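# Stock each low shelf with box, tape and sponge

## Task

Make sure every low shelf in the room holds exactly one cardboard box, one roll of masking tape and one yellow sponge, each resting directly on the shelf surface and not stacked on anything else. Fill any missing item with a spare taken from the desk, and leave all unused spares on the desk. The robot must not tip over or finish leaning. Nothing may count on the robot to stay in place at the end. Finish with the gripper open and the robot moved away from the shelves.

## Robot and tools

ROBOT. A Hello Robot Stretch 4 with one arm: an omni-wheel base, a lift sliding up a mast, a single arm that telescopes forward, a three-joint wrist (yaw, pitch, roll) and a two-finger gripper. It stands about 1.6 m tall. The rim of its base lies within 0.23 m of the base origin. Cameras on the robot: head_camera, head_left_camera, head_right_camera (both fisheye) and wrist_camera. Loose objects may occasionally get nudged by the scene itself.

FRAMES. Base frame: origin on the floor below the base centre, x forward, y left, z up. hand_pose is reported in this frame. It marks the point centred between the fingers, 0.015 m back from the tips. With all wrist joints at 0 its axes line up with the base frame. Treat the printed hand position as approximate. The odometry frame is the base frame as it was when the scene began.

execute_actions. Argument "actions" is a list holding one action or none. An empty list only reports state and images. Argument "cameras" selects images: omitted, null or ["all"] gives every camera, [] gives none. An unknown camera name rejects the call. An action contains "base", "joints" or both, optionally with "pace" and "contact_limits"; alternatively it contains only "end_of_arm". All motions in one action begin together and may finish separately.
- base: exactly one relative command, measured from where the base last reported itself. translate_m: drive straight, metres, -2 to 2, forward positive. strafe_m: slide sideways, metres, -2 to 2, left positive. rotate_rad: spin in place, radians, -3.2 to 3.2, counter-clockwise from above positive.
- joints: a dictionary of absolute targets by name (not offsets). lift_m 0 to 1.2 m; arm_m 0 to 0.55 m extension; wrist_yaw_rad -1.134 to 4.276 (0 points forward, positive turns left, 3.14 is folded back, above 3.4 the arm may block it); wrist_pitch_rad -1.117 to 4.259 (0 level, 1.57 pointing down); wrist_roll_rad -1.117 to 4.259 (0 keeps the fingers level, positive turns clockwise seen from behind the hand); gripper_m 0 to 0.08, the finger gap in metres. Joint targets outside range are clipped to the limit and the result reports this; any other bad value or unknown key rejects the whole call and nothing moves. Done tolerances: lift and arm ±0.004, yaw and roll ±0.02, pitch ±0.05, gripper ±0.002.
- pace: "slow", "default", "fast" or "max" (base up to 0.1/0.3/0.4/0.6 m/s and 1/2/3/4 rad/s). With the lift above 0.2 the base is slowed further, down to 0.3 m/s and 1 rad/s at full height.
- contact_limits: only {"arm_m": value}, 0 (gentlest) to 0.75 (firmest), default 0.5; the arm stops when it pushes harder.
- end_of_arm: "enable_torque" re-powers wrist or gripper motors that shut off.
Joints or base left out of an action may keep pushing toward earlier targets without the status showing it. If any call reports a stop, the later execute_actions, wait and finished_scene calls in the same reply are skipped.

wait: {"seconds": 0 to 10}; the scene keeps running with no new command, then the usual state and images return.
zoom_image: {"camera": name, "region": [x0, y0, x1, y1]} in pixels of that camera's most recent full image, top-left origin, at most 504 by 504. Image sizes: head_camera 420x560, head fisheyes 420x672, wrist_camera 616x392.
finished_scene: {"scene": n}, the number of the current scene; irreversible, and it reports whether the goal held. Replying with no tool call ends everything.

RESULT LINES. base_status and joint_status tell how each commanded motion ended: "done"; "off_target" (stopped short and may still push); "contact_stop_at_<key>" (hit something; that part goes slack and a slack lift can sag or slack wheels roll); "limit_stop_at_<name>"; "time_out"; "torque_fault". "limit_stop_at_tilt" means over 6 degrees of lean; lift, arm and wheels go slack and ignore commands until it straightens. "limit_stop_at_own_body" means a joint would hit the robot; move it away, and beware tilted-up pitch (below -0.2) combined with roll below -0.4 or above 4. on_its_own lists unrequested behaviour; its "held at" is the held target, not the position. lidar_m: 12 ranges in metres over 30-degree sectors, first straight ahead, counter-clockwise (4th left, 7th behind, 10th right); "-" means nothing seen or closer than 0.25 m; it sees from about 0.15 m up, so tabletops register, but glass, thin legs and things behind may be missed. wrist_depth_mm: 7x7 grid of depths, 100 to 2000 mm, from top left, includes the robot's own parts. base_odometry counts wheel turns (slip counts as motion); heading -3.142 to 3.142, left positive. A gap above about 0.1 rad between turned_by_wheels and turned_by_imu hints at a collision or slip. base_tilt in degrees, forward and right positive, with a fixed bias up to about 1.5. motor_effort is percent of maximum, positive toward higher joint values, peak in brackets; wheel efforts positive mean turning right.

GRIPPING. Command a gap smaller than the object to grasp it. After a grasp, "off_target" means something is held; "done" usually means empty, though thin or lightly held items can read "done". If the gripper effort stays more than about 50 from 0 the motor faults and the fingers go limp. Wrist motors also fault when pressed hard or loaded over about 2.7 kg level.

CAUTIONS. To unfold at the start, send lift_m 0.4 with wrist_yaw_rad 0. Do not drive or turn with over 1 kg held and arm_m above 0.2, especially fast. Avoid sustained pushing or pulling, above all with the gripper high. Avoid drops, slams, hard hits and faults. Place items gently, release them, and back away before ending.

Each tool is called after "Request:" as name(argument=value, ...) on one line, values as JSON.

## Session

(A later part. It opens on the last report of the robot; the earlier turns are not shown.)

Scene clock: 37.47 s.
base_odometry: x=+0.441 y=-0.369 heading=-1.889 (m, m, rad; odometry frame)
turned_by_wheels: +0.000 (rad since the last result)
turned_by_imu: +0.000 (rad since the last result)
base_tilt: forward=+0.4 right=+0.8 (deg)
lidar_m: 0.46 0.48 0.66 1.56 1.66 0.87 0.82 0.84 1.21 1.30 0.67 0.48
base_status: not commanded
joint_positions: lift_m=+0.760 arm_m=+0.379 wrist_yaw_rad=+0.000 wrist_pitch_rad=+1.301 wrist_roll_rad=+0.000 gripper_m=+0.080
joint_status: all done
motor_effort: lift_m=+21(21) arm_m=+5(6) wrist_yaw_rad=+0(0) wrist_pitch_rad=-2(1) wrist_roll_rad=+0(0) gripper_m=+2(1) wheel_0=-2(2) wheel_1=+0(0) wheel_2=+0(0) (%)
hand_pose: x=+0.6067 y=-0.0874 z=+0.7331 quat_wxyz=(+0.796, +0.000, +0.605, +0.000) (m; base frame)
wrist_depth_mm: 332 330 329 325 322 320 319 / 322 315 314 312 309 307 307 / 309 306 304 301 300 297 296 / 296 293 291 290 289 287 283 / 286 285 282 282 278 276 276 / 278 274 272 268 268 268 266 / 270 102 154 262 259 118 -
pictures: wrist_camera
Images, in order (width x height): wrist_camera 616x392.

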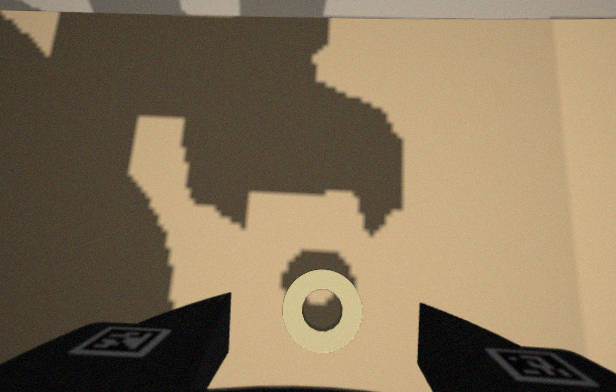

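Request:
execute_actions(actions=[{"base": {"strafe_m": 0.65}, "joints": {"arm_m": 0.0}, "pace": "fast"}], cameras=["head_left_camera"])

Request:
execute_actions(actions=[{"base": {"rotate_rad": 2.2}, "pace": "fast"}])

Scene clock: 40.83 s.
base_odometry: x=+1.059 y=-0.572 heading=-1.889 (m, m, rad; odometry frame)
turned_by_wheels: +0.000 (rad since the last result)
turned_by_imu: +0.000 (rad since the last result)
base_tilt: forward=+0.4 right=+0.8 (deg)
lidar_m: 0.56 0.91 0.95 0.92 0.95 1.38 0.81 0.85 1.19 1.97 0.67 0.48
base_status: done
joint_positions: lift_m=+0.760 arm_m=+0.001 wrist_yaw_rad=+0.000 wrist_pitch_rad=+1.301 wrist_roll_rad=+0.001 gripper_m=+0.080
joint_status: all done
motor_effort: lift_m=+21(21) arm_m=-6(5) wrist_yaw_rad=+2(1) wrist_pitch_rad=-3(2) wrist_roll_rad=-1(1) gripper_m=+1(1) wheel_0=+0(13) wheel_1=+0(13) wheel_2=+0(1) (%)
hand_pose: x=+0.2285 y=-0.0874 z=+0.7331 quat_wxyz=(+0.796, +0.000, +0.606, +0.000) (m; base frame)
wrist_depth_mm: 1042 1025 1008 991 427 621 609 / 1025 1025 1025 1025 603 597 603 / 976 991 976 976 603 591 585 / 960 946 946 931 917 904 891 / 931 917 904 917 904 891 891 / 878 891 676 891 866 854 854 / 878 102 154 640 842 117 831
pictures: head_left_camera
Images, in order (width x height): head_left_camera 420x672.

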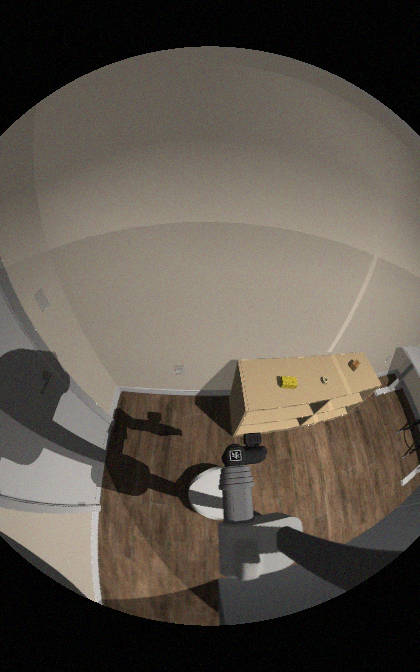

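Scene clock: 43.07 s.
base_odometry: x=+1.059 y=-0.572 heading=+0.310 (m, m, rad; odometry frame)
turned_by_wheels: +2.199 (rad since the last result)
turned_by_imu: +2.233 (rad since the last result)
base_tilt: forward=+0.3 right=+0.7 (deg)
lidar_m: 1.04 1.58 0.81 0.88 1.35 1.31 0.60 0.47 0.86 0.97 0.94 0.93
base_status: done
joint_positions: lift_m=+0.760 arm_m=+0.001 wrist_yaw_rad=+0.000 wrist_pitch_rad=+1.301 wrist_roll_rad=+0.001 gripper_m=+0.080
joint_status: not commanded
motor_effort: lift_m=+20(21) arm_m=-5(6) wrist_yaw_rad=+0(1) wrist_pitch_rad=-2(3) wrist_roll_rad=-1(1) gripper_m=+1(0) wheel_0=-5(10) wheel_1=-4(10) wheel_2=-4(12) (%)
hand_pose: x=+0.2286 y=-0.0874 z=+0.7331 quat_wxyz=(+0.796, +0.000, +0.606, +0.000) (m; base frame)
wrist_depth_mm: 1060 1042 1042 1025 1042 917 778 / 1025 1008 1042 1008 991 991 904 / 991 991 991 976 960 946 931 / 960 946 931 946 931 917 917 / 931 904 917 904 891 891 878 / 891 878 683 878 866 866 854 / 866 102 154 640 831 117 842
pictures: head_camera, head_left_camera, head_right_camera, wrist_camera
Images, in order (width x height): head_camera 420x560, head_left_camera 420x672, head_right_camera 420x672, wrist_camera 616x392.

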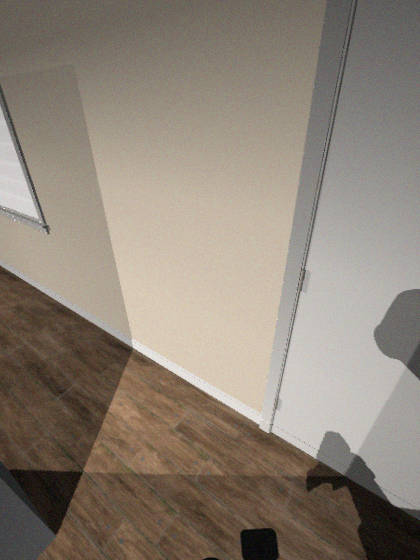

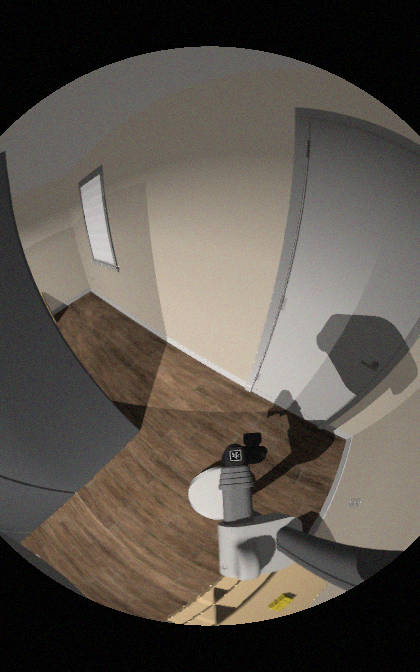

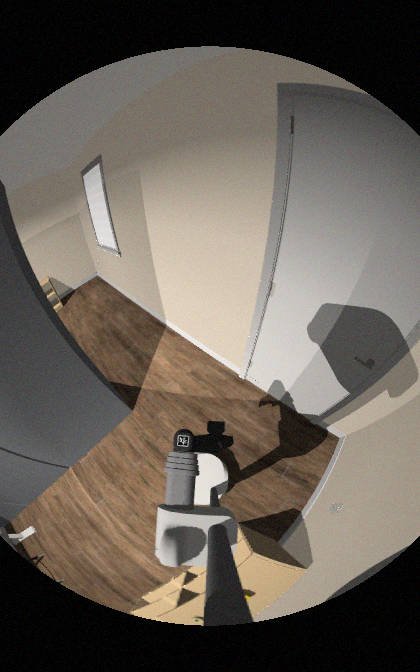

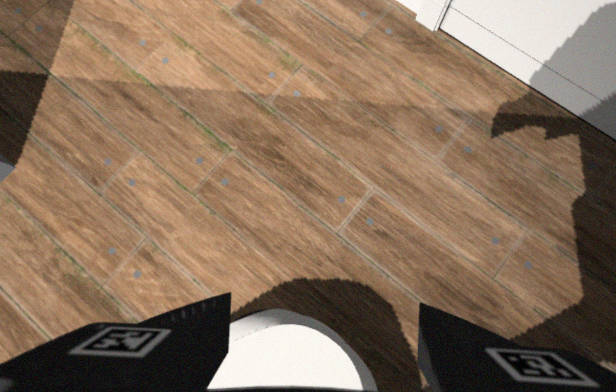

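Request:
execute_actions(actions=[{"base": {"translate_m": 0.6}, "pace": "fast"}], cameras=[])

Request:
execute_actions(actions=[{"base": {"rotate_rad": 0.895}, "pace": "fast"}], cameras=["head_camera", "head_left_camera", "head_right_camera"])

Scene clock: 46.40 s.
base_odometry: x=+1.630 y=-0.389 heading=+0.311 (m, m, rad; odometry frame)
turned_by_wheels: +0.000 (rad since the last result)
turned_by_imu: -0.001 (rad since the last result)
base_tilt: forward=+0.3 right=+0.8 (deg)
lidar_m: 0.52 0.82 3.10 0.64 0.76 2.45 1.08 1.05 1.24 0.59 0.46 0.42
base_status: done
joint_positions: lift_m=+0.760 arm_m=+0.001 wrist_yaw_rad=+0.000 wrist_pitch_rad=+1.301 wrist_roll_rad=+0.001 gripper_m=+0.080
joint_status: not commanded
motor_effort: lift_m=+20(20) arm_m=-5(5) wrist_yaw_rad=+0(1) wrist_pitch_rad=-2(2) wrist_roll_rad=-1(1) gripper_m=+1(0) wheel_0=+3(11) wheel_1=+2(8) wheel_2=-3(15) (%)
hand_pose: x=+0.2286 y=-0.0874 z=+0.7331 quat_wxyz=(+0.796, +0.000, +0.606, +0.000) (m; base frame)
wrist_depth_mm: 1078 1042 723 500 389 320 278 / 1008 1008 991 654 469 370 314 / 991 991 976 854 585 442 357 / 946 917 946 931 798 544 387 / 917 917 917 904 891 634 469 / 891 878 676 866 878 842 615 / 878 102 154 640 842 117 683
pictures: none
No camera images: the call's "cameras" was empty. Leave "cameras" out to get every camera's image.

Scene clock: 47.93 s.
base_odometry: x=+1.630 y=-0.389 heading=+1.205 (m, m, rad; odometry frame)
turned_by_wheels: +0.894 (rad since the last result)
turned_by_imu: +0.908 (rad since the last result)
base_tilt: forward=+0.4 right=+0.7 (deg)
lidar_m: 1.76 0.66 0.65 1.64 1.27 1.01 1.23 0.69 0.46 0.44 0.49 0.66
base_status: done
joint_positions: lift_m=+0.760 arm_m=+0.001 wrist_yaw_rad=+0.000 wrist_pitch_rad=+1.301 wrist_roll_rad=+0.001 gripper_m=+0.080
joint_status: not commanded
motor_effort: lift_m=+20(20) arm_m=-6(5) wrist_yaw_rad=+0(0) wrist_pitch_rad=-3(3) wrist_roll_rad=-1(1) gripper_m=+0(1) wheel_0=-4(9) wheel_1=-4(10) wheel_2=-4(11) (%)
hand_pose: x=+0.2286 y=-0.0874 z=+0.7332 quat_wxyz=(+0.796, +0.000, +0.606, +0.000) (m; base frame)
wrist_depth_mm: 809 1042 1025 1025 1060 946 647 / 809 1025 1025 991 1008 946 661 / 809 976 976 960 946 931 661 / 946 946 931 917 931 904 654 / 917 904 917 904 891 878 654 / 891 866 683 878 878 866 654 / 854 102 154 640 842 118 597
pictures: head_camera, head_left_camera, head_right_camera
Images, in order (width x height): head_camera 420x560, head_left_camera 420x672, head_right_camera 420x672.

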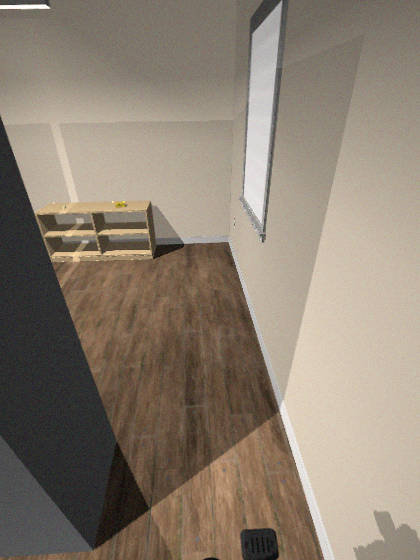

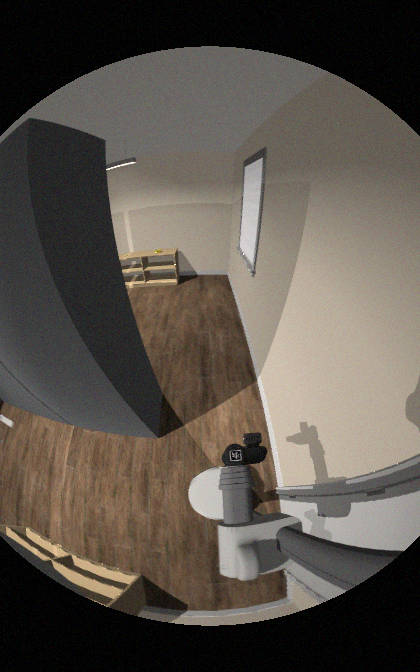

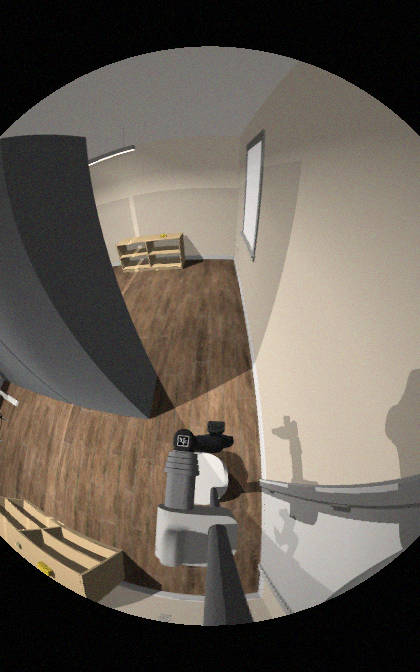

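Request:
zoom_image(camera="head_camera", region=[20, 180, 180, 270])

Region (20, 180, 180, 270) of head_camera's 420x560 image, scaled by 3.150, with more detail than that image has; it fills the top 284 rows of this view, and the rest is white.

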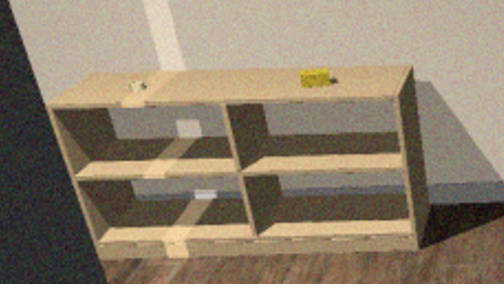

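Request:
execute_actions(actions=[{"base": {"rotate_rad": 1.603}, "joints": {"lift_m": 0.45, "wrist_pitch_rad": 1.5}, "pace": "fast"}], cameras=["head_camera"])

Scene clock: 51.33 s.
base_odometry: x=+1.630 y=-0.389 heading=+2.807 (m, m, rad; odometry frame)
turned_by_wheels: +1.602 (rad since the last result)
turned_by_imu: +1.627 (rad since the last result)
base_tilt: forward=+0.4 right=+0.8 (deg)
lidar_m: 1.87 1.18 1.03 1.23 0.64 0.48 0.43 0.51 0.68 1.91 0.64 0.65
base_status: done
joint_positions: lift_m=+0.450 arm_m=+0.001 wrist_yaw_rad=+0.000 wrist_pitch_rad=+1.500 wrist_roll_rad=+0.001 gripper_m=+0.080
joint_status: all done
motor_effort: lift_m=+17(20) arm_m=-5(5) wrist_yaw_rad=+0(1) wrist_pitch_rad=+0(4) wrist_roll_rad=-1(1) gripper_m=+1(1) wheel_0=-5(9) wheel_1=+0(10) wheel_2=-5(12) (%)
hand_pose: x=+0.1869 y=-0.0874 z=+0.4162 quat_wxyz=(+0.732, +0.000, +0.682, +0.000) (m; base frame)
wrist_depth_mm: 603 603 591 580 580 574 569 / 603 597 580 574 574 574 564 / 603 591 580 580 574 569 564 / 591 580 580 569 569 564 554 / 591 580 377 418 569 559 559 / 585 362 353 353 394 559 554 / 580 102 154 351 347 117 554
pictures: head_camera
Images, in order (width x height): head_camera 420x560.

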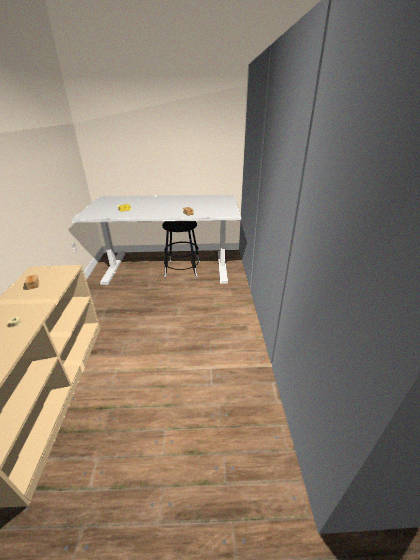

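Request:
execute_actions(actions=[{"base": {"translate_m": 2.0}, "joints": {"lift_m": 0.95}, "pace": "max"}], cameras=["head_camera", "wrist_camera"])

Scene clock: 57.03 s.
base_odometry: x=-0.259 y=+0.268 heading=+2.807 (m, m, rad; odometry frame)
turned_by_wheels: +0.000 (rad since the last result)
turned_by_imu: -0.002 (rad since the last result)
base_tilt: forward=+0.3 right=+0.7 (deg)
lidar_m: 0.41 0.45 0.65 0.83 0.87 1.20 2.42 0.68 0.48 0.45 0.49 0.45
base_status: done
joint_positions: lift_m=+0.950 arm_m=+0.001 wrist_yaw_rad=+0.000 wrist_pitch_rad=+1.500 wrist_roll_rad=+0.001 gripper_m=+0.080
joint_status: all done
motor_effort: lift_m=+19(21) arm_m=-5(6) wrist_yaw_rad=+0(1) wrist_pitch_rad=-1(0) wrist_roll_rad=+0(1) gripper_m=+0(0) wheel_0=+4(11) wheel_1=+1(10) wheel_2=+0(19) (%)
hand_pose: x=+0.1868 y=-0.0874 z=+0.9161 quat_wxyz=(+0.732, +0.000, +0.682, +0.000) (m; base frame)
wrist_depth_mm: 1138 1138 1118 1098 1118 1060 640 / 1138 1138 1118 1118 1078 1060 683 / 1138 1118 1098 1098 1078 1008 691 / 1138 1118 1078 1118 1078 1008 676 / 1098 1098 1098 854 1060 1008 661 / 1098 1098 866 842 1060 917 654 / 1098 102 154 854 1060 118 609
pictures: head_camera, wrist_camera
Images, in order (width x height): head_camera 420x560, wrist_camera 616x392.

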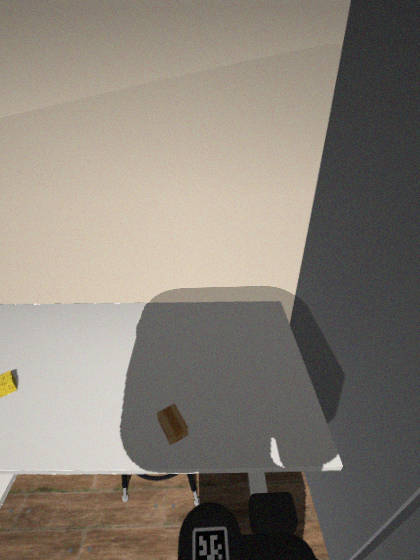

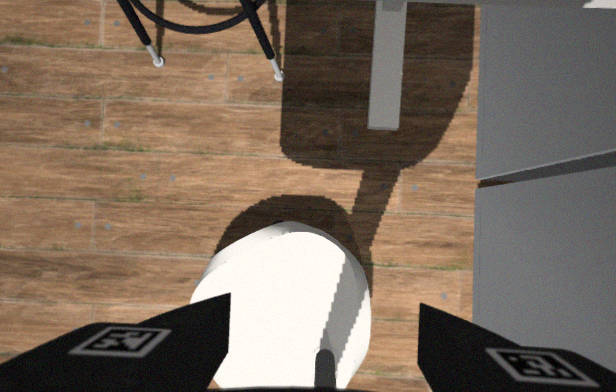

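Request:
execute_actions(actions=[{"base": {"strafe_m": 0.19}, "joints": {"arm_m": 0.35, "lift_m": 0.92}, "pace": "fast"}], cameras=["head_camera", "wrist_camera"])

Scene clock: 59.00 s.
base_odometry: x=-0.321 y=+0.088 heading=+2.807 (m, m, rad; odometry frame)
turned_by_wheels: +0.000 (rad since the last result)
turned_by_imu: -0.001 (rad since the last result)
base_tilt: forward=+0.3 right=+0.8 (deg)
lidar_m: 0.41 0.46 0.65 0.65 0.67 0.91 2.46 0.97 0.67 0.62 0.62 0.45
base_status: done
joint_positions: lift_m=+0.920 arm_m=+0.349 wrist_yaw_rad=+0.000 wrist_pitch_rad=+1.500 wrist_roll_rad=+0.000 gripper_m=+0.080
joint_status: all done
motor_effort: lift_m=+17(20) arm_m=+5(6) wrist_yaw_rad=+0(0) wrist_pitch_rad=+1(1) wrist_roll_rad=+0(1) gripper_m=-1(0) wheel_0=-3(15) wheel_1=-1(11) wheel_2=+0(1) (%)
hand_pose: x=+0.5350 y=-0.0874 z=+0.8862 quat_wxyz=(+0.732, +0.000, +0.682, +0.000) (m; base frame)
wrist_depth_mm: 332 330 330 325 322 319 315 / 332 330 327 327 320 317 314 / 329 329 325 324 317 315 314 / 329 327 324 268 319 315 310 / 329 325 320 267 314 312 312 / 324 322 315 315 314 309 306 / 324 102 154 319 312 118 304
pictures: head_camera, wrist_camera
Images, in order (width x height): head_camera 420x560, wrist_camera 616x392.

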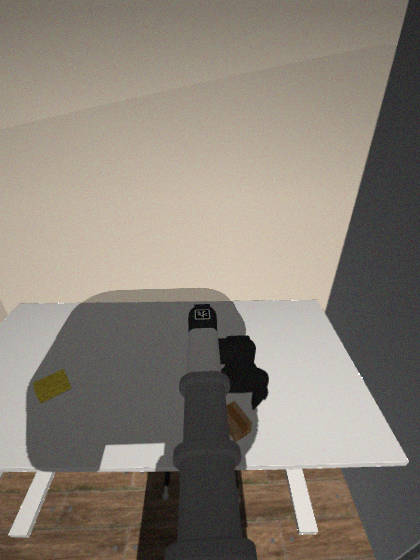

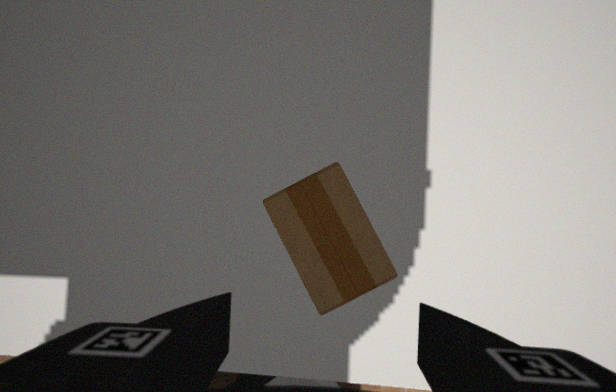

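Request:
execute_actions(actions=[{"joints": {"arm_m": 0.377, "lift_m": 0.84, "wrist_roll_rad": -0.49}}], cameras=["wrist_camera"])

Scene clock: 61.07 s.
base_odometry: x=-0.321 y=+0.088 heading=+2.807 (m, m, rad; odometry frame)
turned_by_wheels: +0.000 (rad since the last result)
turned_by_imu: +0.000 (rad since the last result)
base_tilt: forward=+0.5 right=+0.7 (deg)
lidar_m: 0.42 0.48 0.64 0.64 0.68 0.93 2.44 0.94 0.67 0.64 0.58 0.47
base_status: not commanded
joint_positions: lift_m=+0.840 arm_m=+0.376 wrist_yaw_rad=+0.000 wrist_pitch_rad=+1.500 wrist_roll_rad=-0.490 gripper_m=+0.080
joint_status: all done
motor_effort: lift_m=+17(19) arm_m=+6(10) wrist_yaw_rad=+1(1) wrist_pitch_rad=+0(0) wrist_roll_rad=-1(5) gripper_m=+0(0) wheel_0=-3(3) wheel_1=+0(0) wheel_2=+0(0) (%)
hand_pose: x=+0.5619 y=-0.0874 z=+0.8062 quat_wxyz=(+0.710, -0.177, +0.661, +0.165) (m; base frame)
wrist_depth_mm: 245 245 244 243 240 239 240 / 242 243 243 240 239 239 239 / 242 241 240 239 239 238 236 / 240 242 238 238 238 236 236 / 239 238 238 187 237 236 236 / 237 237 236 186 186 234 234 / 960 102 154 186 185 117 -
pictures: wrist_camera
Images, in order (width x height): wrist_camera 616x392.

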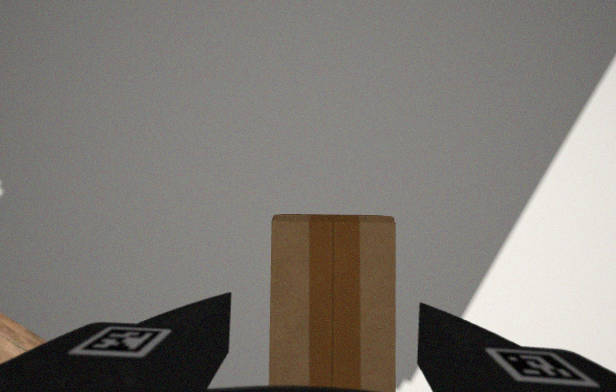

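Request:
execute_actions(actions=[{"joints": {"arm_m": 0.387, "lift_m": 0.785}, "pace": "slow"}], cameras=["wrist_camera"])

Scene clock: 62.77 s.
base_odometry: x=-0.321 y=+0.088 heading=+2.807 (m, m, rad; odometry frame)
turned_by_wheels: +0.000 (rad since the last result)
turned_by_imu: +0.000 (rad since the last result)
base_tilt: forward=+0.4 right=+0.8 (deg)
lidar_m: 0.43 0.44 0.66 0.65 0.67 0.90 2.45 0.95 0.69 0.65 0.61 0.45
base_status: not commanded
joint_positions: lift_m=+0.785 arm_m=+0.386 wrist_yaw_rad=+0.000 wrist_pitch_rad=+1.500 wrist_roll_rad=-0.490 gripper_m=+0.080
joint_status: all done
motor_effort: lift_m=+17(16) arm_m=+5(8) wrist_yaw_rad=+1(0) wrist_pitch_rad=-1(0) wrist_roll_rad=-1(1) gripper_m=+0(0) wheel_0=-3(3) wheel_1=+0(0) wheel_2=+0(0) (%)
hand_pose: x=+0.5719 y=-0.0874 z=+0.7513 quat_wxyz=(+0.710, -0.177, +0.661, +0.165) (m; base frame)
wrist_depth_mm: 187 187 187 186 186 184 185 / 187 186 186 186 184 183 183 / 186 185 185 183 183 183 182 / 185 185 184 183 182 182 182 / 183 183 183 132 147 181 180 / 183 183 146 132 132 180 180 / 183 101 131 131 131 118 -
pictures: wrist_camera
Images, in order (width x height): wrist_camera 616x392.

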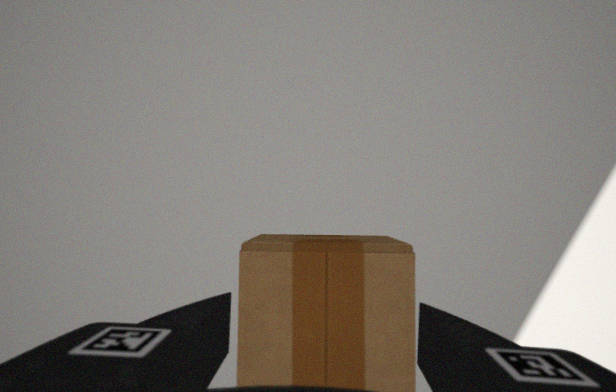

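Request:
execute_actions(actions=[{"joints": {"gripper_m": 0.04}}], cameras=["wrist_camera"])

Request:
execute_actions(actions=[{"joints": {"lift_m": 0.85}}], cameras=["wrist_camera"])

Scene clock: 63.97 s.
base_odometry: x=-0.321 y=+0.088 heading=+2.807 (m, m, rad; odometry frame)
turned_by_wheels: +0.000 (rad since the last result)
turned_by_imu: +0.000 (rad since the last result)
base_tilt: forward=+0.2 right=+0.6 (deg)
lidar_m: 0.42 0.45 0.67 0.66 0.66 0.94 2.47 0.91 0.68 0.65 0.60 0.46
base_status: not commanded
joint_positions: lift_m=+0.785 arm_m=+0.386 wrist_yaw_rad=+0.000 wrist_pitch_rad=+1.500 wrist_roll_rad=-0.490 gripper_m=+0.059
joint_status: gripper_m off_target (ended at +0.059, target +0.040)
on_its_own: gripper_m is held at +0.054, not at your +0.040, by its contact guard: the fingers met something
motor_effort: lift_m=+17(17) arm_m=+6(6) wrist_yaw_rad=+0(0) wrist_pitch_rad=-1(0) wrist_roll_rad=-1(2) gripper_m=-39(39) wheel_0=-3(3) wheel_1=+0(0) wheel_2=+0(0) (%)
hand_pose: x=+0.5719 y=-0.0874 z=+0.7513 quat_wxyz=(+0.710, -0.177, +0.661, +0.165) (m; base frame)
wrist_depth_mm: 189 187 187 186 185 185 183 / 187 187 186 185 185 185 183 / 186 185 185 185 183 183 182 / 185 184 183 183 182 182 182 / 184 184 182 132 147 181 181 / 183 182 135 132 131 180 179 / 182 - 131 131 130 108 178
pictures: wrist_camera
Images, in order (width x height): wrist_camera 616x392.

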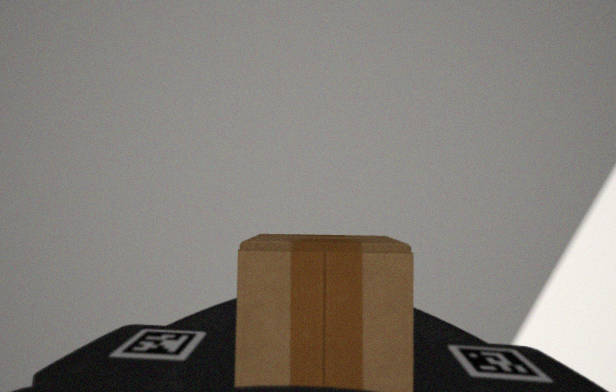

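Scene clock: 65.17 s.
base_odometry: x=-0.321 y=+0.088 heading=+2.807 (m, m, rad; odometry frame)
turned_by_wheels: +0.000 (rad since the last result)
turned_by_imu: +0.000 (rad since the last result)
base_tilt: forward=+0.3 right=+0.7 (deg)
lidar_m: 0.42 0.46 0.66 0.69 0.66 0.91 2.44 0.94 0.70 0.64 0.61 0.44
base_status: not commanded
joint_positions: lift_m=+0.850 arm_m=+0.386 wrist_yaw_rad=+0.000 wrist_pitch_rad=+1.500 wrist_roll_rad=-0.490 gripper_m=+0.059
joint_status: all done
on_its_own: gripper_m is held at +0.054, not at your +0.040, by its contact guard: the fingers met something
motor_effort: lift_m=+21(24) arm_m=+5(6) wrist_yaw_rad=+0(0) wrist_pitch_rad=+0(0) wrist_roll_rad=-1(1) gripper_m=-39(39) wheel_0=-3(3) wheel_1=+0(0) wheel_2=+0(0) (%)
hand_pose: x=+0.5719 y=-0.0874 z=+0.8159 quat_wxyz=(+0.710, -0.177, +0.661, +0.165) (m; base frame)
wrist_depth_mm: 254 254 253 252 251 250 250 / 253 253 251 251 250 249 249 / 251 252 251 248 248 247 246 / 251 249 248 247 247 247 245 / 250 247 248 132 146 246 245 / 249 248 135 132 131 244 243 / 976 - 131 131 130 108 242
pictures: wrist_camera
Images, in order (width x height): wrist_camera 616x392.

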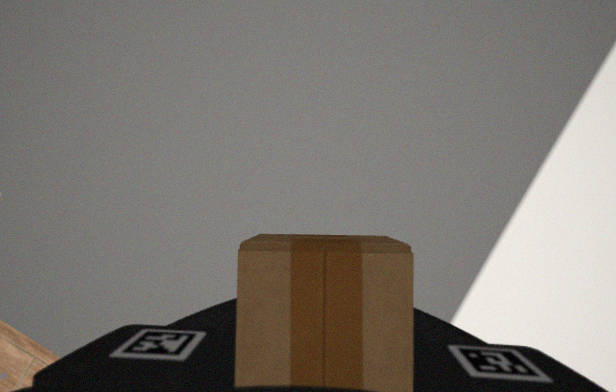

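Request:
execute_actions(actions=[{"base": {"translate_m": -1.97}, "joints": {"arm_m": 0.0}, "pace": "fast"}], cameras=["head_left_camera"])

Request:
execute_actions(actions=[{"base": {"rotate_rad": -1.546}, "joints": {"lift_m": 0.5}, "pace": "default"}], cameras=["head_camera", "wrist_camera"])

Scene clock: 71.87 s.
base_odometry: x=+1.539 y=-0.559 heading=+2.807 (m, m, rad; odometry frame)
turned_by_wheels: +0.000 (rad since the last result)
turned_by_imu: +0.002 (rad since the last result)
base_tilt: forward=+0.3 right=+0.7 (deg)
lidar_m: 2.41 0.91 0.85 1.05 0.69 0.49 0.48 0.49 0.72 2.09 0.77 0.92
base_status: done
joint_positions: lift_m=+0.850 arm_m=+0.001 wrist_yaw_rad=+0.000 wrist_pitch_rad=+1.500 wrist_roll_rad=-0.490 gripper_m=+0.059
joint_status: all done
on_its_own: gripper_m is held at +0.054, not at your +0.040, by its contact guard: the fingers met something
motor_effort: lift_m=+21(21) arm_m=-5(8) wrist_yaw_rad=+1(1) wrist_pitch_rad=-1(1) wrist_roll_rad=-1(1) gripper_m=-39(38) wheel_0=-3(10) wheel_1=-2(7) wheel_2=+3(16) (%)
hand_pose: x=+0.1868 y=-0.0874 z=+0.8159 quat_wxyz=(+0.710, -0.177, +0.661, +0.165) (m; base frame)
wrist_depth_mm: 1008 1008 1025 976 1008 991 1008 / 1008 991 991 1008 976 991 976 / 1025 1008 976 1008 1008 991 976 / 991 976 820 976 991 960 976 / 976 976 759 132 147 976 960 / 976 759 135 132 131 976 946 / 976 - 131 131 130 108 946
pictures: head_left_camera
Images, in order (width x height): head_left_camera 420x672.

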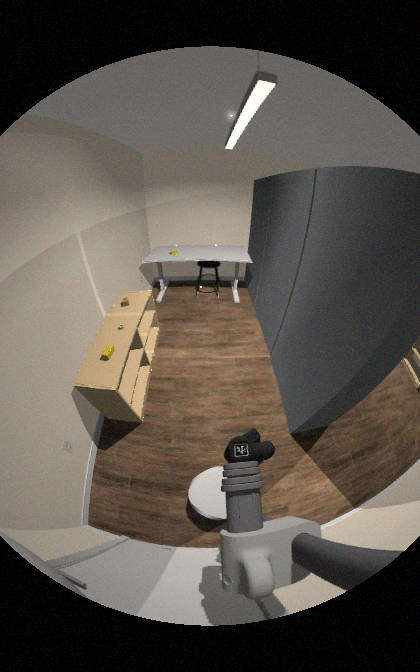

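Scene clock: 74.30 s.
base_odometry: x=+1.539 y=-0.559 heading=+1.262 (m, m, rad; odometry frame)
turned_by_wheels: -1.545 (rad since the last result)
turned_by_imu: -1.569 (rad since the last result)
base_tilt: forward=+0.5 right=+0.8 (deg)
lidar_m: 2.14 0.76 0.98 2.41 0.89 0.85 1.04 0.68 0.49 0.47 0.53 0.73
base_status: done
joint_positions: lift_m=+0.500 arm_m=+0.001 wrist_yaw_rad=+0.000 wrist_pitch_rad=+1.500 wrist_roll_rad=-0.490 gripper_m=+0.059
joint_status: all done
on_its_own: gripper_m is held at +0.054, not at your +0.040, by its contact guard: the fingers met something
motor_effort: lift_m=+17(21) arm_m=-5(6) wrist_yaw_rad=+1(1) wrist_pitch_rad=-1(1) wrist_roll_rad=-1(1) gripper_m=-41(40) wheel_0=+3(10) wheel_1=+1(11) wheel_2=+4(10) (%)
hand_pose: x=+0.1868 y=-0.0874 z=+0.4662 quat_wxyz=(+0.710, -0.177, +0.661, +0.165) (m; base frame)
wrist_depth_mm: 634 640 634 634 640 627 621 / 647 647 634 640 634 621 621 / 634 634 634 634 627 627 621 / 627 421 427 615 627 621 621 / 407 410 404 132 147 615 621 / 407 407 135 132 131 615 615 / 407 - 131 131 130 107 603
pictures: head_camera, wrist_camera
Images, in order (width x height): head_camera 420x560, wrist_camera 616x392.

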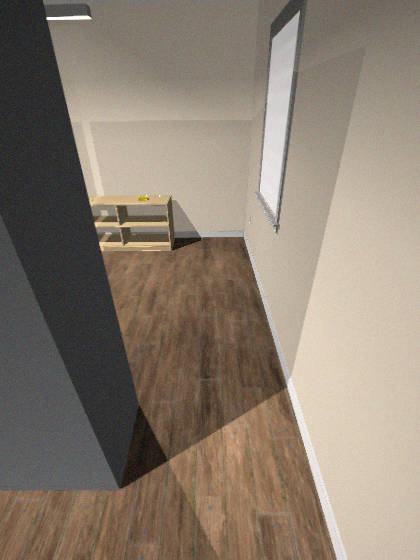

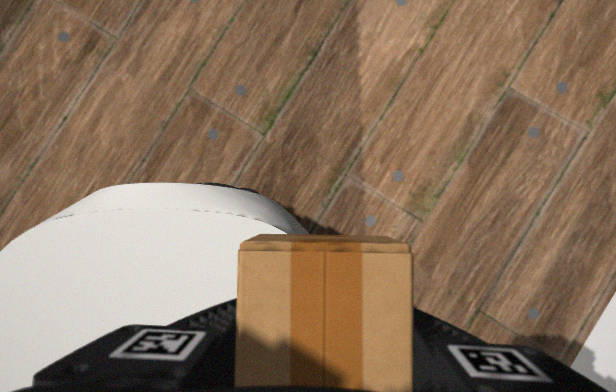

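Request:
execute_actions(actions=[{"base": {"translate_m": 2.0}, "pace": "max"}], cameras=["head_camera", "head_left_camera", "head_right_camera"])

Scene clock: 80.10 s.
base_odometry: x=+2.147 y=+1.346 heading=+1.262 (m, m, rad; odometry frame)
turned_by_wheels: +0.000 (rad since the last result)
turned_by_imu: -0.002 (rad since the last result)
base_tilt: forward=+0.3 right=+0.8 (deg)
lidar_m: 1.40 1.33 1.89 2.75 1.24 0.95 1.93 0.81 0.59 0.51 0.55 0.79
base_status: done
joint_positions: lift_m=+0.500 arm_m=+0.001 wrist_yaw_rad=+0.000 wrist_pitch_rad=+1.500 wrist_roll_rad=-0.490 gripper_m=+0.059
joint_status: not commanded
on_its_own: gripper_m is held at +0.054, not at your +0.040, by its contact guard: the fingers met something
motor_effort: lift_m=+18(17) arm_m=-5(6) wrist_yaw_rad=+0(1) wrist_pitch_rad=-1(1) wrist_roll_rad=-1(0) gripper_m=-39(39) wheel_0=+3(9) wheel_1=+2(10) wheel_2=-1(16) (%)
hand_pose: x=+0.1868 y=-0.0874 z=+0.4662 quat_wxyz=(+0.710, -0.177, +0.661, +0.165) (m; base frame)
wrist_depth_mm: 640 640 634 634 621 634 634 / 640 640 627 634 627 634 615 / 640 634 627 627 627 627 627 / 627 418 421 627 621 621 615 / 407 407 404 132 147 615 621 / 407 402 135 132 131 615 615 / 404 - 131 131 130 108 603
pictures: head_camera, head_left_camera, head_right_camera
Images, in order (width x height): head_camera 420x560, head_left_camera 420x672, head_right_camera 420x672.

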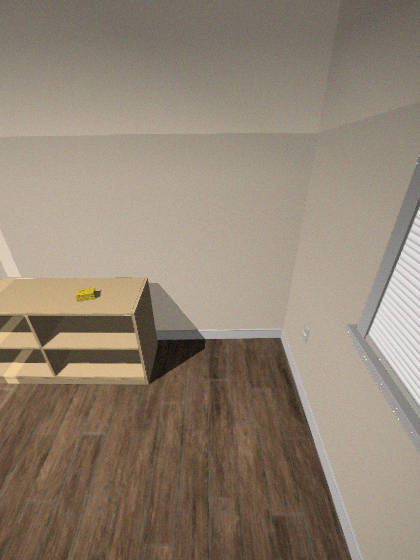

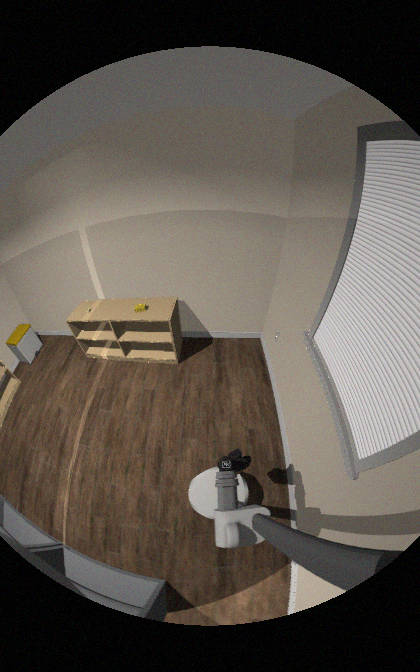

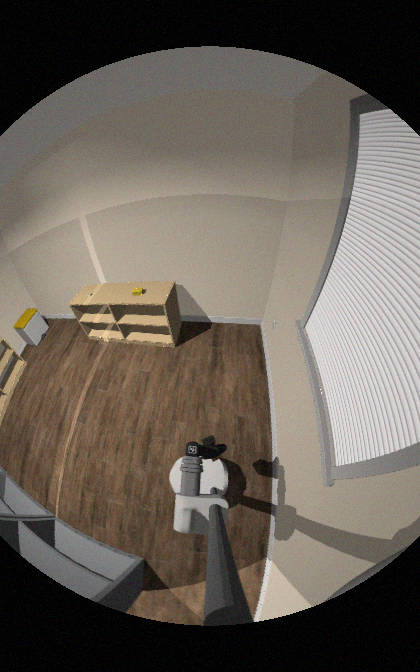

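Request:
execute_actions(actions=[{"base": {"rotate_rad": 0.66}, "pace": "fast"}], cameras=["head_camera", "head_left_camera"])

Request:
execute_actions(actions=[{"base": {"translate_m": 1.1}, "joints": {"lift_m": 0.76}, "pace": "max"}], cameras=["head_camera", "head_left_camera"])

Scene clock: 81.77 s.
base_odometry: x=+2.147 y=+1.346 heading=+1.921 (m, m, rad; odometry frame)
turned_by_wheels: +0.659 (rad since the last result)
turned_by_imu: +0.669 (rad since the last result)
base_tilt: forward=+0.2 right=+0.7 (deg)
lidar_m: 1.41 2.78 2.16 1.08 0.96 1.41 0.70 0.57 0.52 0.59 0.92 1.31
base_status: done
joint_positions: lift_m=+0.500 arm_m=+0.001 wrist_yaw_rad=+0.000 wrist_pitch_rad=+1.500 wrist_roll_rad=-0.490 gripper_m=+0.059
joint_status: not commanded
on_its_own: gripper_m is held at +0.054, not at your +0.040, by its contact guard: the fingers met something
motor_effort: lift_m=+18(18) arm_m=-5(5) wrist_yaw_rad=+0(0) wrist_pitch_rad=+0(0) wrist_roll_rad=-1(1) gripper_m=-40(40) wheel_0=-5(10) wheel_1=-2(6) wheel_2=-4(14) (%)
hand_pose: x=+0.1869 y=-0.0874 z=+0.4661 quat_wxyz=(+0.710, -0.177, +0.661, +0.165) (m; base frame)
wrist_depth_mm: 640 640 634 627 640 627 627 / 634 634 634 634 627 621 621 / 634 640 634 621 634 621 621 / 627 415 424 621 621 615 621 / 407 410 407 132 146 621 615 / 407 404 135 132 131 609 615 / 407 - 130 131 131 108 615
pictures: head_camera, head_left_camera
Images, in order (width x height): head_camera 420x560, head_left_camera 420x672.

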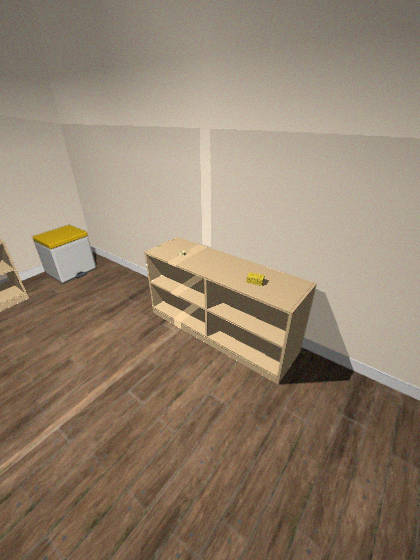

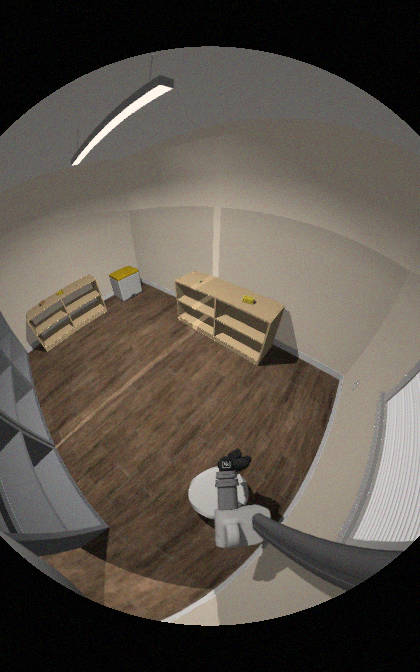

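Scene clock: 85.40 s.
base_odometry: x=+1.769 y=+2.379 heading=+1.921 (m, m, rad; odometry frame)
turned_by_wheels: +0.000 (rad since the last result)
turned_by_imu: -0.001 (rad since the last result)
base_tilt: forward=+0.4 right=+0.7 (deg)
lidar_m: 0.46 0.73 2.05 2.15 1.74 1.72 1.58 1.24 1.24 0.50 0.39 0.39
base_status: done
joint_positions: lift_m=+0.760 arm_m=+0.001 wrist_yaw_rad=+0.000 wrist_pitch_rad=+1.500 wrist_roll_rad=-0.490 gripper_m=+0.059
joint_status: all done
on_its_own: gripper_m is held at +0.054, not at your +0.040, by its contact guard: the fingers met something
motor_effort: lift_m=+19(22) arm_m=-5(5) wrist_yaw_rad=+0(1) wrist_pitch_rad=+0(1) wrist_roll_rad=-1(1) gripper_m=-39(40) wheel_0=+3(11) wheel_1=+0(7) wheel_2=+0(17) (%)
hand_pose: x=+0.1868 y=-0.0874 z=+0.7260 quat_wxyz=(+0.710, -0.177, +0.661, +0.165) (m; base frame)
wrist_depth_mm: 917 917 917 904 654 549 279 / 891 891 904 904 820 544 535 / 917 904 891 904 820 539 539 / 891 904 691 891 891 539 535 / 891 683 661 132 147 798 530 / 891 668 135 132 131 788 530 / 878 - 131 131 130 108 525
pictures: head_camera, head_left_camera
Images, in order (width x height): head_camera 420x560, head_left_camera 420x672.

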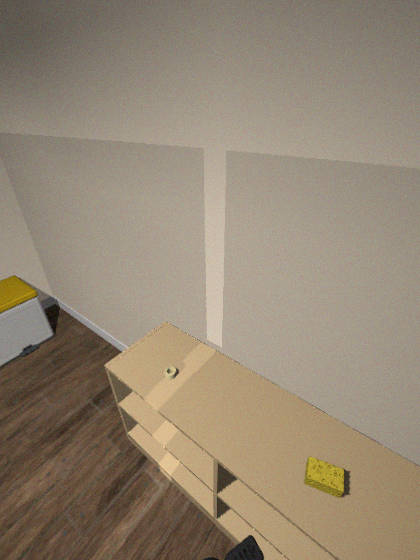

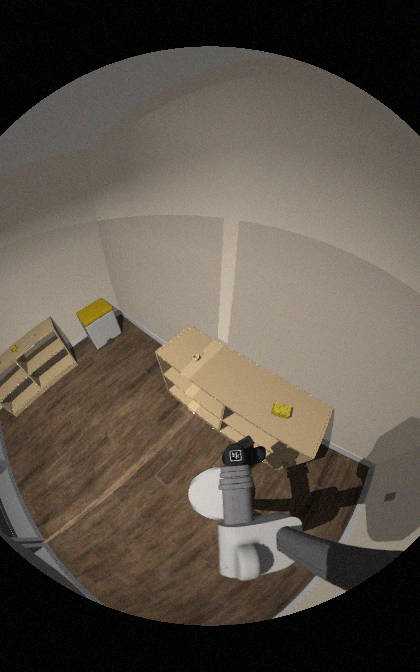

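Request:
zoom_image(camera="head_left_camera", region=[0, 300, 130, 430])

Request:
execute_actions(actions=[{"joints": {"arm_m": 0.45, "lift_m": 0.73}, "pace": "fast"}], cameras=["head_camera", "wrist_camera"])

Region (0, 300, 130, 430) of head_left_camera's 420x672 image, scaled by 3.877, with more detail than that image has.

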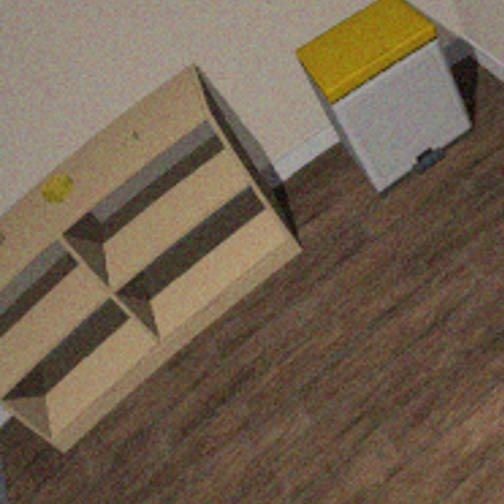

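Scene clock: 87.63 s.
base_odometry: x=+1.769 y=+2.379 heading=+1.921 (m, m, rad; odometry frame)
turned_by_wheels: +0.000 (rad since the last result)
turned_by_imu: +0.000 (rad since the last result)
base_tilt: forward=+0.3 right=+0.7 (deg)
lidar_m: 0.45 0.75 2.05 2.15 1.73 1.73 1.56 1.25 1.22 0.52 0.39 0.37
base_status: not commanded
joint_positions: lift_m=+0.730 arm_m=+0.449 wrist_yaw_rad=+0.000 wrist_pitch_rad=+1.500 wrist_roll_rad=-0.490 gripper_m=+0.059
joint_status: all done
on_its_own: gripper_m is held at +0.054, not at your +0.040, by its contact guard: the fingers met something
motor_effort: lift_m=+18(20) arm_m=+5(3) wrist_yaw_rad=+0(0) wrist_pitch_rad=+0(1) wrist_roll_rad=+0(0) gripper_m=-40(39) wheel_0=+3(3) wheel_1=+1(1) wheel_2=+0(0) (%)
hand_pose: x=+0.6350 y=-0.0874 z=+0.6962 quat_wxyz=(+0.710, -0.178, +0.661, +0.165) (m; base frame)
wrist_depth_mm: 245 243 244 242 240 240 239 / 242 241 241 241 239 239 238 / 866 241 239 240 240 238 236 / 878 238 239 238 236 236 236 / 866 238 238 132 147 236 234 / 866 238 135 131 131 234 234 / 854 - 131 131 130 108 233
pictures: head_camera, wrist_camera
Images, in order (width x height): head_camera 420x560, wrist_camera 616x392.

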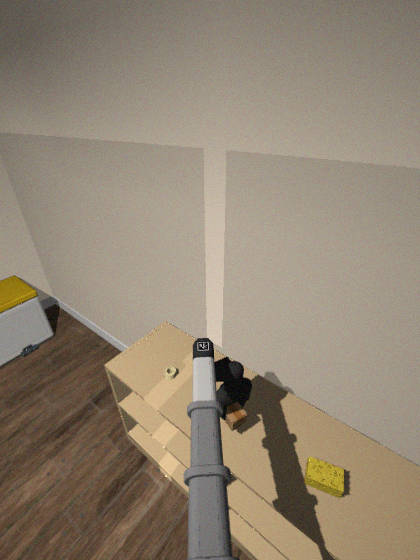

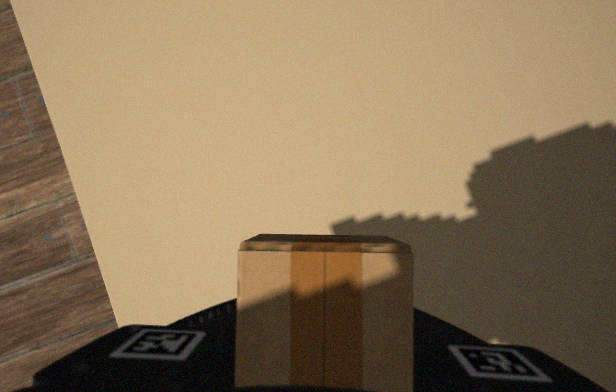

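Request:
execute_actions(actions=[{"joints": {"lift_m": 0.677}, "pace": "slow"}], cameras=["wrist_camera"])

Scene clock: 89.10 s.
base_odometry: x=+1.769 y=+2.379 heading=+1.921 (m, m, rad; odometry frame)
turned_by_wheels: +0.000 (rad since the last result)
turned_by_imu: +0.000 (rad since the last result)
base_tilt: forward=+0.4 right=+0.6 (deg)
lidar_m: 0.46 0.73 2.06 2.13 1.73 1.72 1.56 1.25 1.23 0.54 0.41 0.39
base_status: not commanded
joint_positions: lift_m=+0.677 arm_m=+0.449 wrist_yaw_rad=+0.000 wrist_pitch_rad=+1.500 wrist_roll_rad=-0.490 gripper_m=+0.059
joint_status: all done
on_its_own: gripper_m is held at +0.054, not at your +0.040, by its contact guard: the fingers met something
motor_effort: lift_m=+17(21) arm_m=+5(5) wrist_yaw_rad=+0(0) wrist_pitch_rad=+0(1) wrist_roll_rad=+0(0) gripper_m=-40(39) wheel_0=+3(3) wheel_1=+1(1) wheel_2=+0(0) (%)
hand_pose: x=+0.6350 y=-0.0874 z=+0.6432 quat_wxyz=(+0.710, -0.178, +0.661, +0.165) (m; base frame)
wrist_depth_mm: 189 189 188 188 187 186 186 / 189 187 187 187 186 185 185 / 187 187 186 186 185 184 185 / 186 187 186 185 183 183 183 / 186 185 185 132 147 182 182 / 788 184 135 132 131 181 181 / 809 - 131 131 131 108 181
pictures: wrist_camera
Images, in order (width x height): wrist_camera 616x392.

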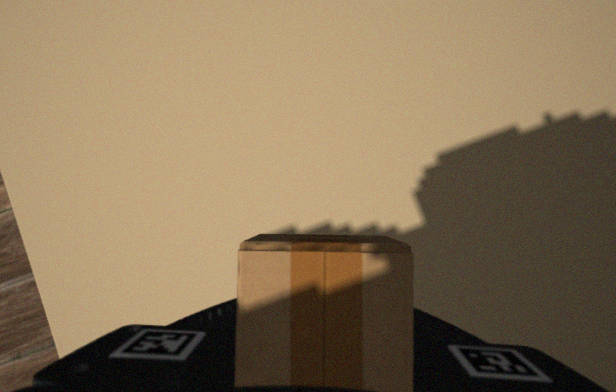

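Request:
execute_actions(actions=[{"joints": {"gripper_m": 0.08}}], cameras=["wrist_camera"])

Request:
execute_actions(actions=[{"joints": {"lift_m": 0.77}, "pace": "fast"}], cameras=["wrist_camera"])

Scene clock: 90.20 s.
base_odometry: x=+1.769 y=+2.379 heading=+1.921 (m, m, rad; odometry frame)
turned_by_wheels: +0.000 (rad since the last result)
turned_by_imu: +0.000 (rad since the last result)
base_tilt: forward=+0.4 right=+0.8 (deg)
lidar_m: 0.46 0.76 2.04 2.13 1.72 1.71 1.57 1.23 1.23 0.50 0.40 0.40
base_status: not commanded
joint_positions: lift_m=+0.677 arm_m=+0.449 wrist_yaw_rad=+0.000 wrist_pitch_rad=+1.500 wrist_roll_rad=-0.490 gripper_m=+0.080
joint_status: all done
motor_effort: lift_m=+17(17) arm_m=+5(5) wrist_yaw_rad=+0(0) wrist_pitch_rad=+1(0) wrist_roll_rad=+0(0) gripper_m=+0(37) wheel_0=+3(3) wheel_1=+1(0) wheel_2=+0(0) (%)
hand_pose: x=+0.6350 y=-0.0874 z=+0.6432 quat_wxyz=(+0.710, -0.178, +0.661, +0.165) (m; base frame)
wrist_depth_mm: 190 189 189 187 187 187 186 / 189 188 187 187 187 186 186 / 188 187 186 186 186 184 185 / 187 187 186 185 185 183 183 / 186 185 185 134 158 183 182 / 809 185 147 133 133 181 181 / 798 102 133 133 132 117 -
pictures: wrist_camera
Images, in order (width x height): wrist_camera 616x392.

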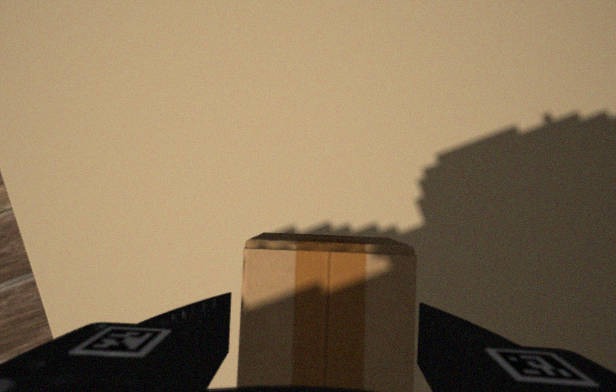

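Scene clock: 91.33 s.
base_odometry: x=+1.769 y=+2.379 heading=+1.921 (m, m, rad; odometry frame)
turned_by_wheels: +0.000 (rad since the last result)
turned_by_imu: +0.000 (rad since the last result)
base_tilt: forward=+0.4 right=+0.6 (deg)
lidar_m: 0.45 0.76 2.04 2.12 1.69 1.72 1.58 1.25 1.25 0.53 0.40 0.40
base_status: not commanded
joint_positions: lift_m=+0.770 arm_m=+0.449 wrist_yaw_rad=+0.000 wrist_pitch_rad=+1.500 wrist_roll_rad=-0.490 gripper_m=+0.080
joint_status: all done
motor_effort: lift_m=+21(23) arm_m=+5(5) wrist_yaw_rad=+0(1) wrist_pitch_rad=+1(0) wrist_roll_rad=+0(0) gripper_m=+1(0) wheel_0=+3(3) wheel_1=+1(1) wheel_2=+0(0) (%)
hand_pose: x=+0.6350 y=-0.0874 z=+0.7359 quat_wxyz=(+0.710, -0.178, +0.661, +0.165) (m; base frame)
wrist_depth_mm: 931 285 285 283 282 279 279 / 917 283 282 281 281 279 277 / 917 282 281 279 278 279 277 / 904 278 278 278 277 277 277 / 891 279 278 227 274 273 274 / 891 891 276 226 273 274 273 / 904 102 154 225 272 117 -
pictures: wrist_camera
Images, in order (width x height): wrist_camera 616x392.

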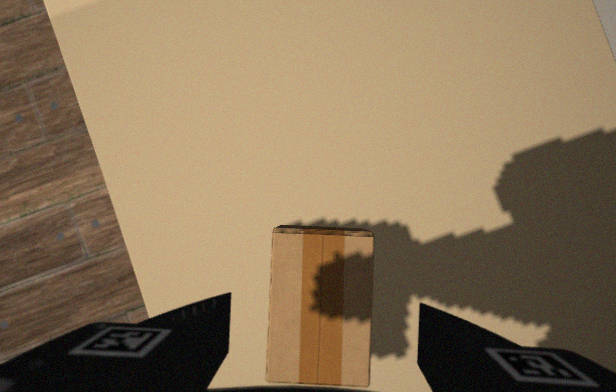

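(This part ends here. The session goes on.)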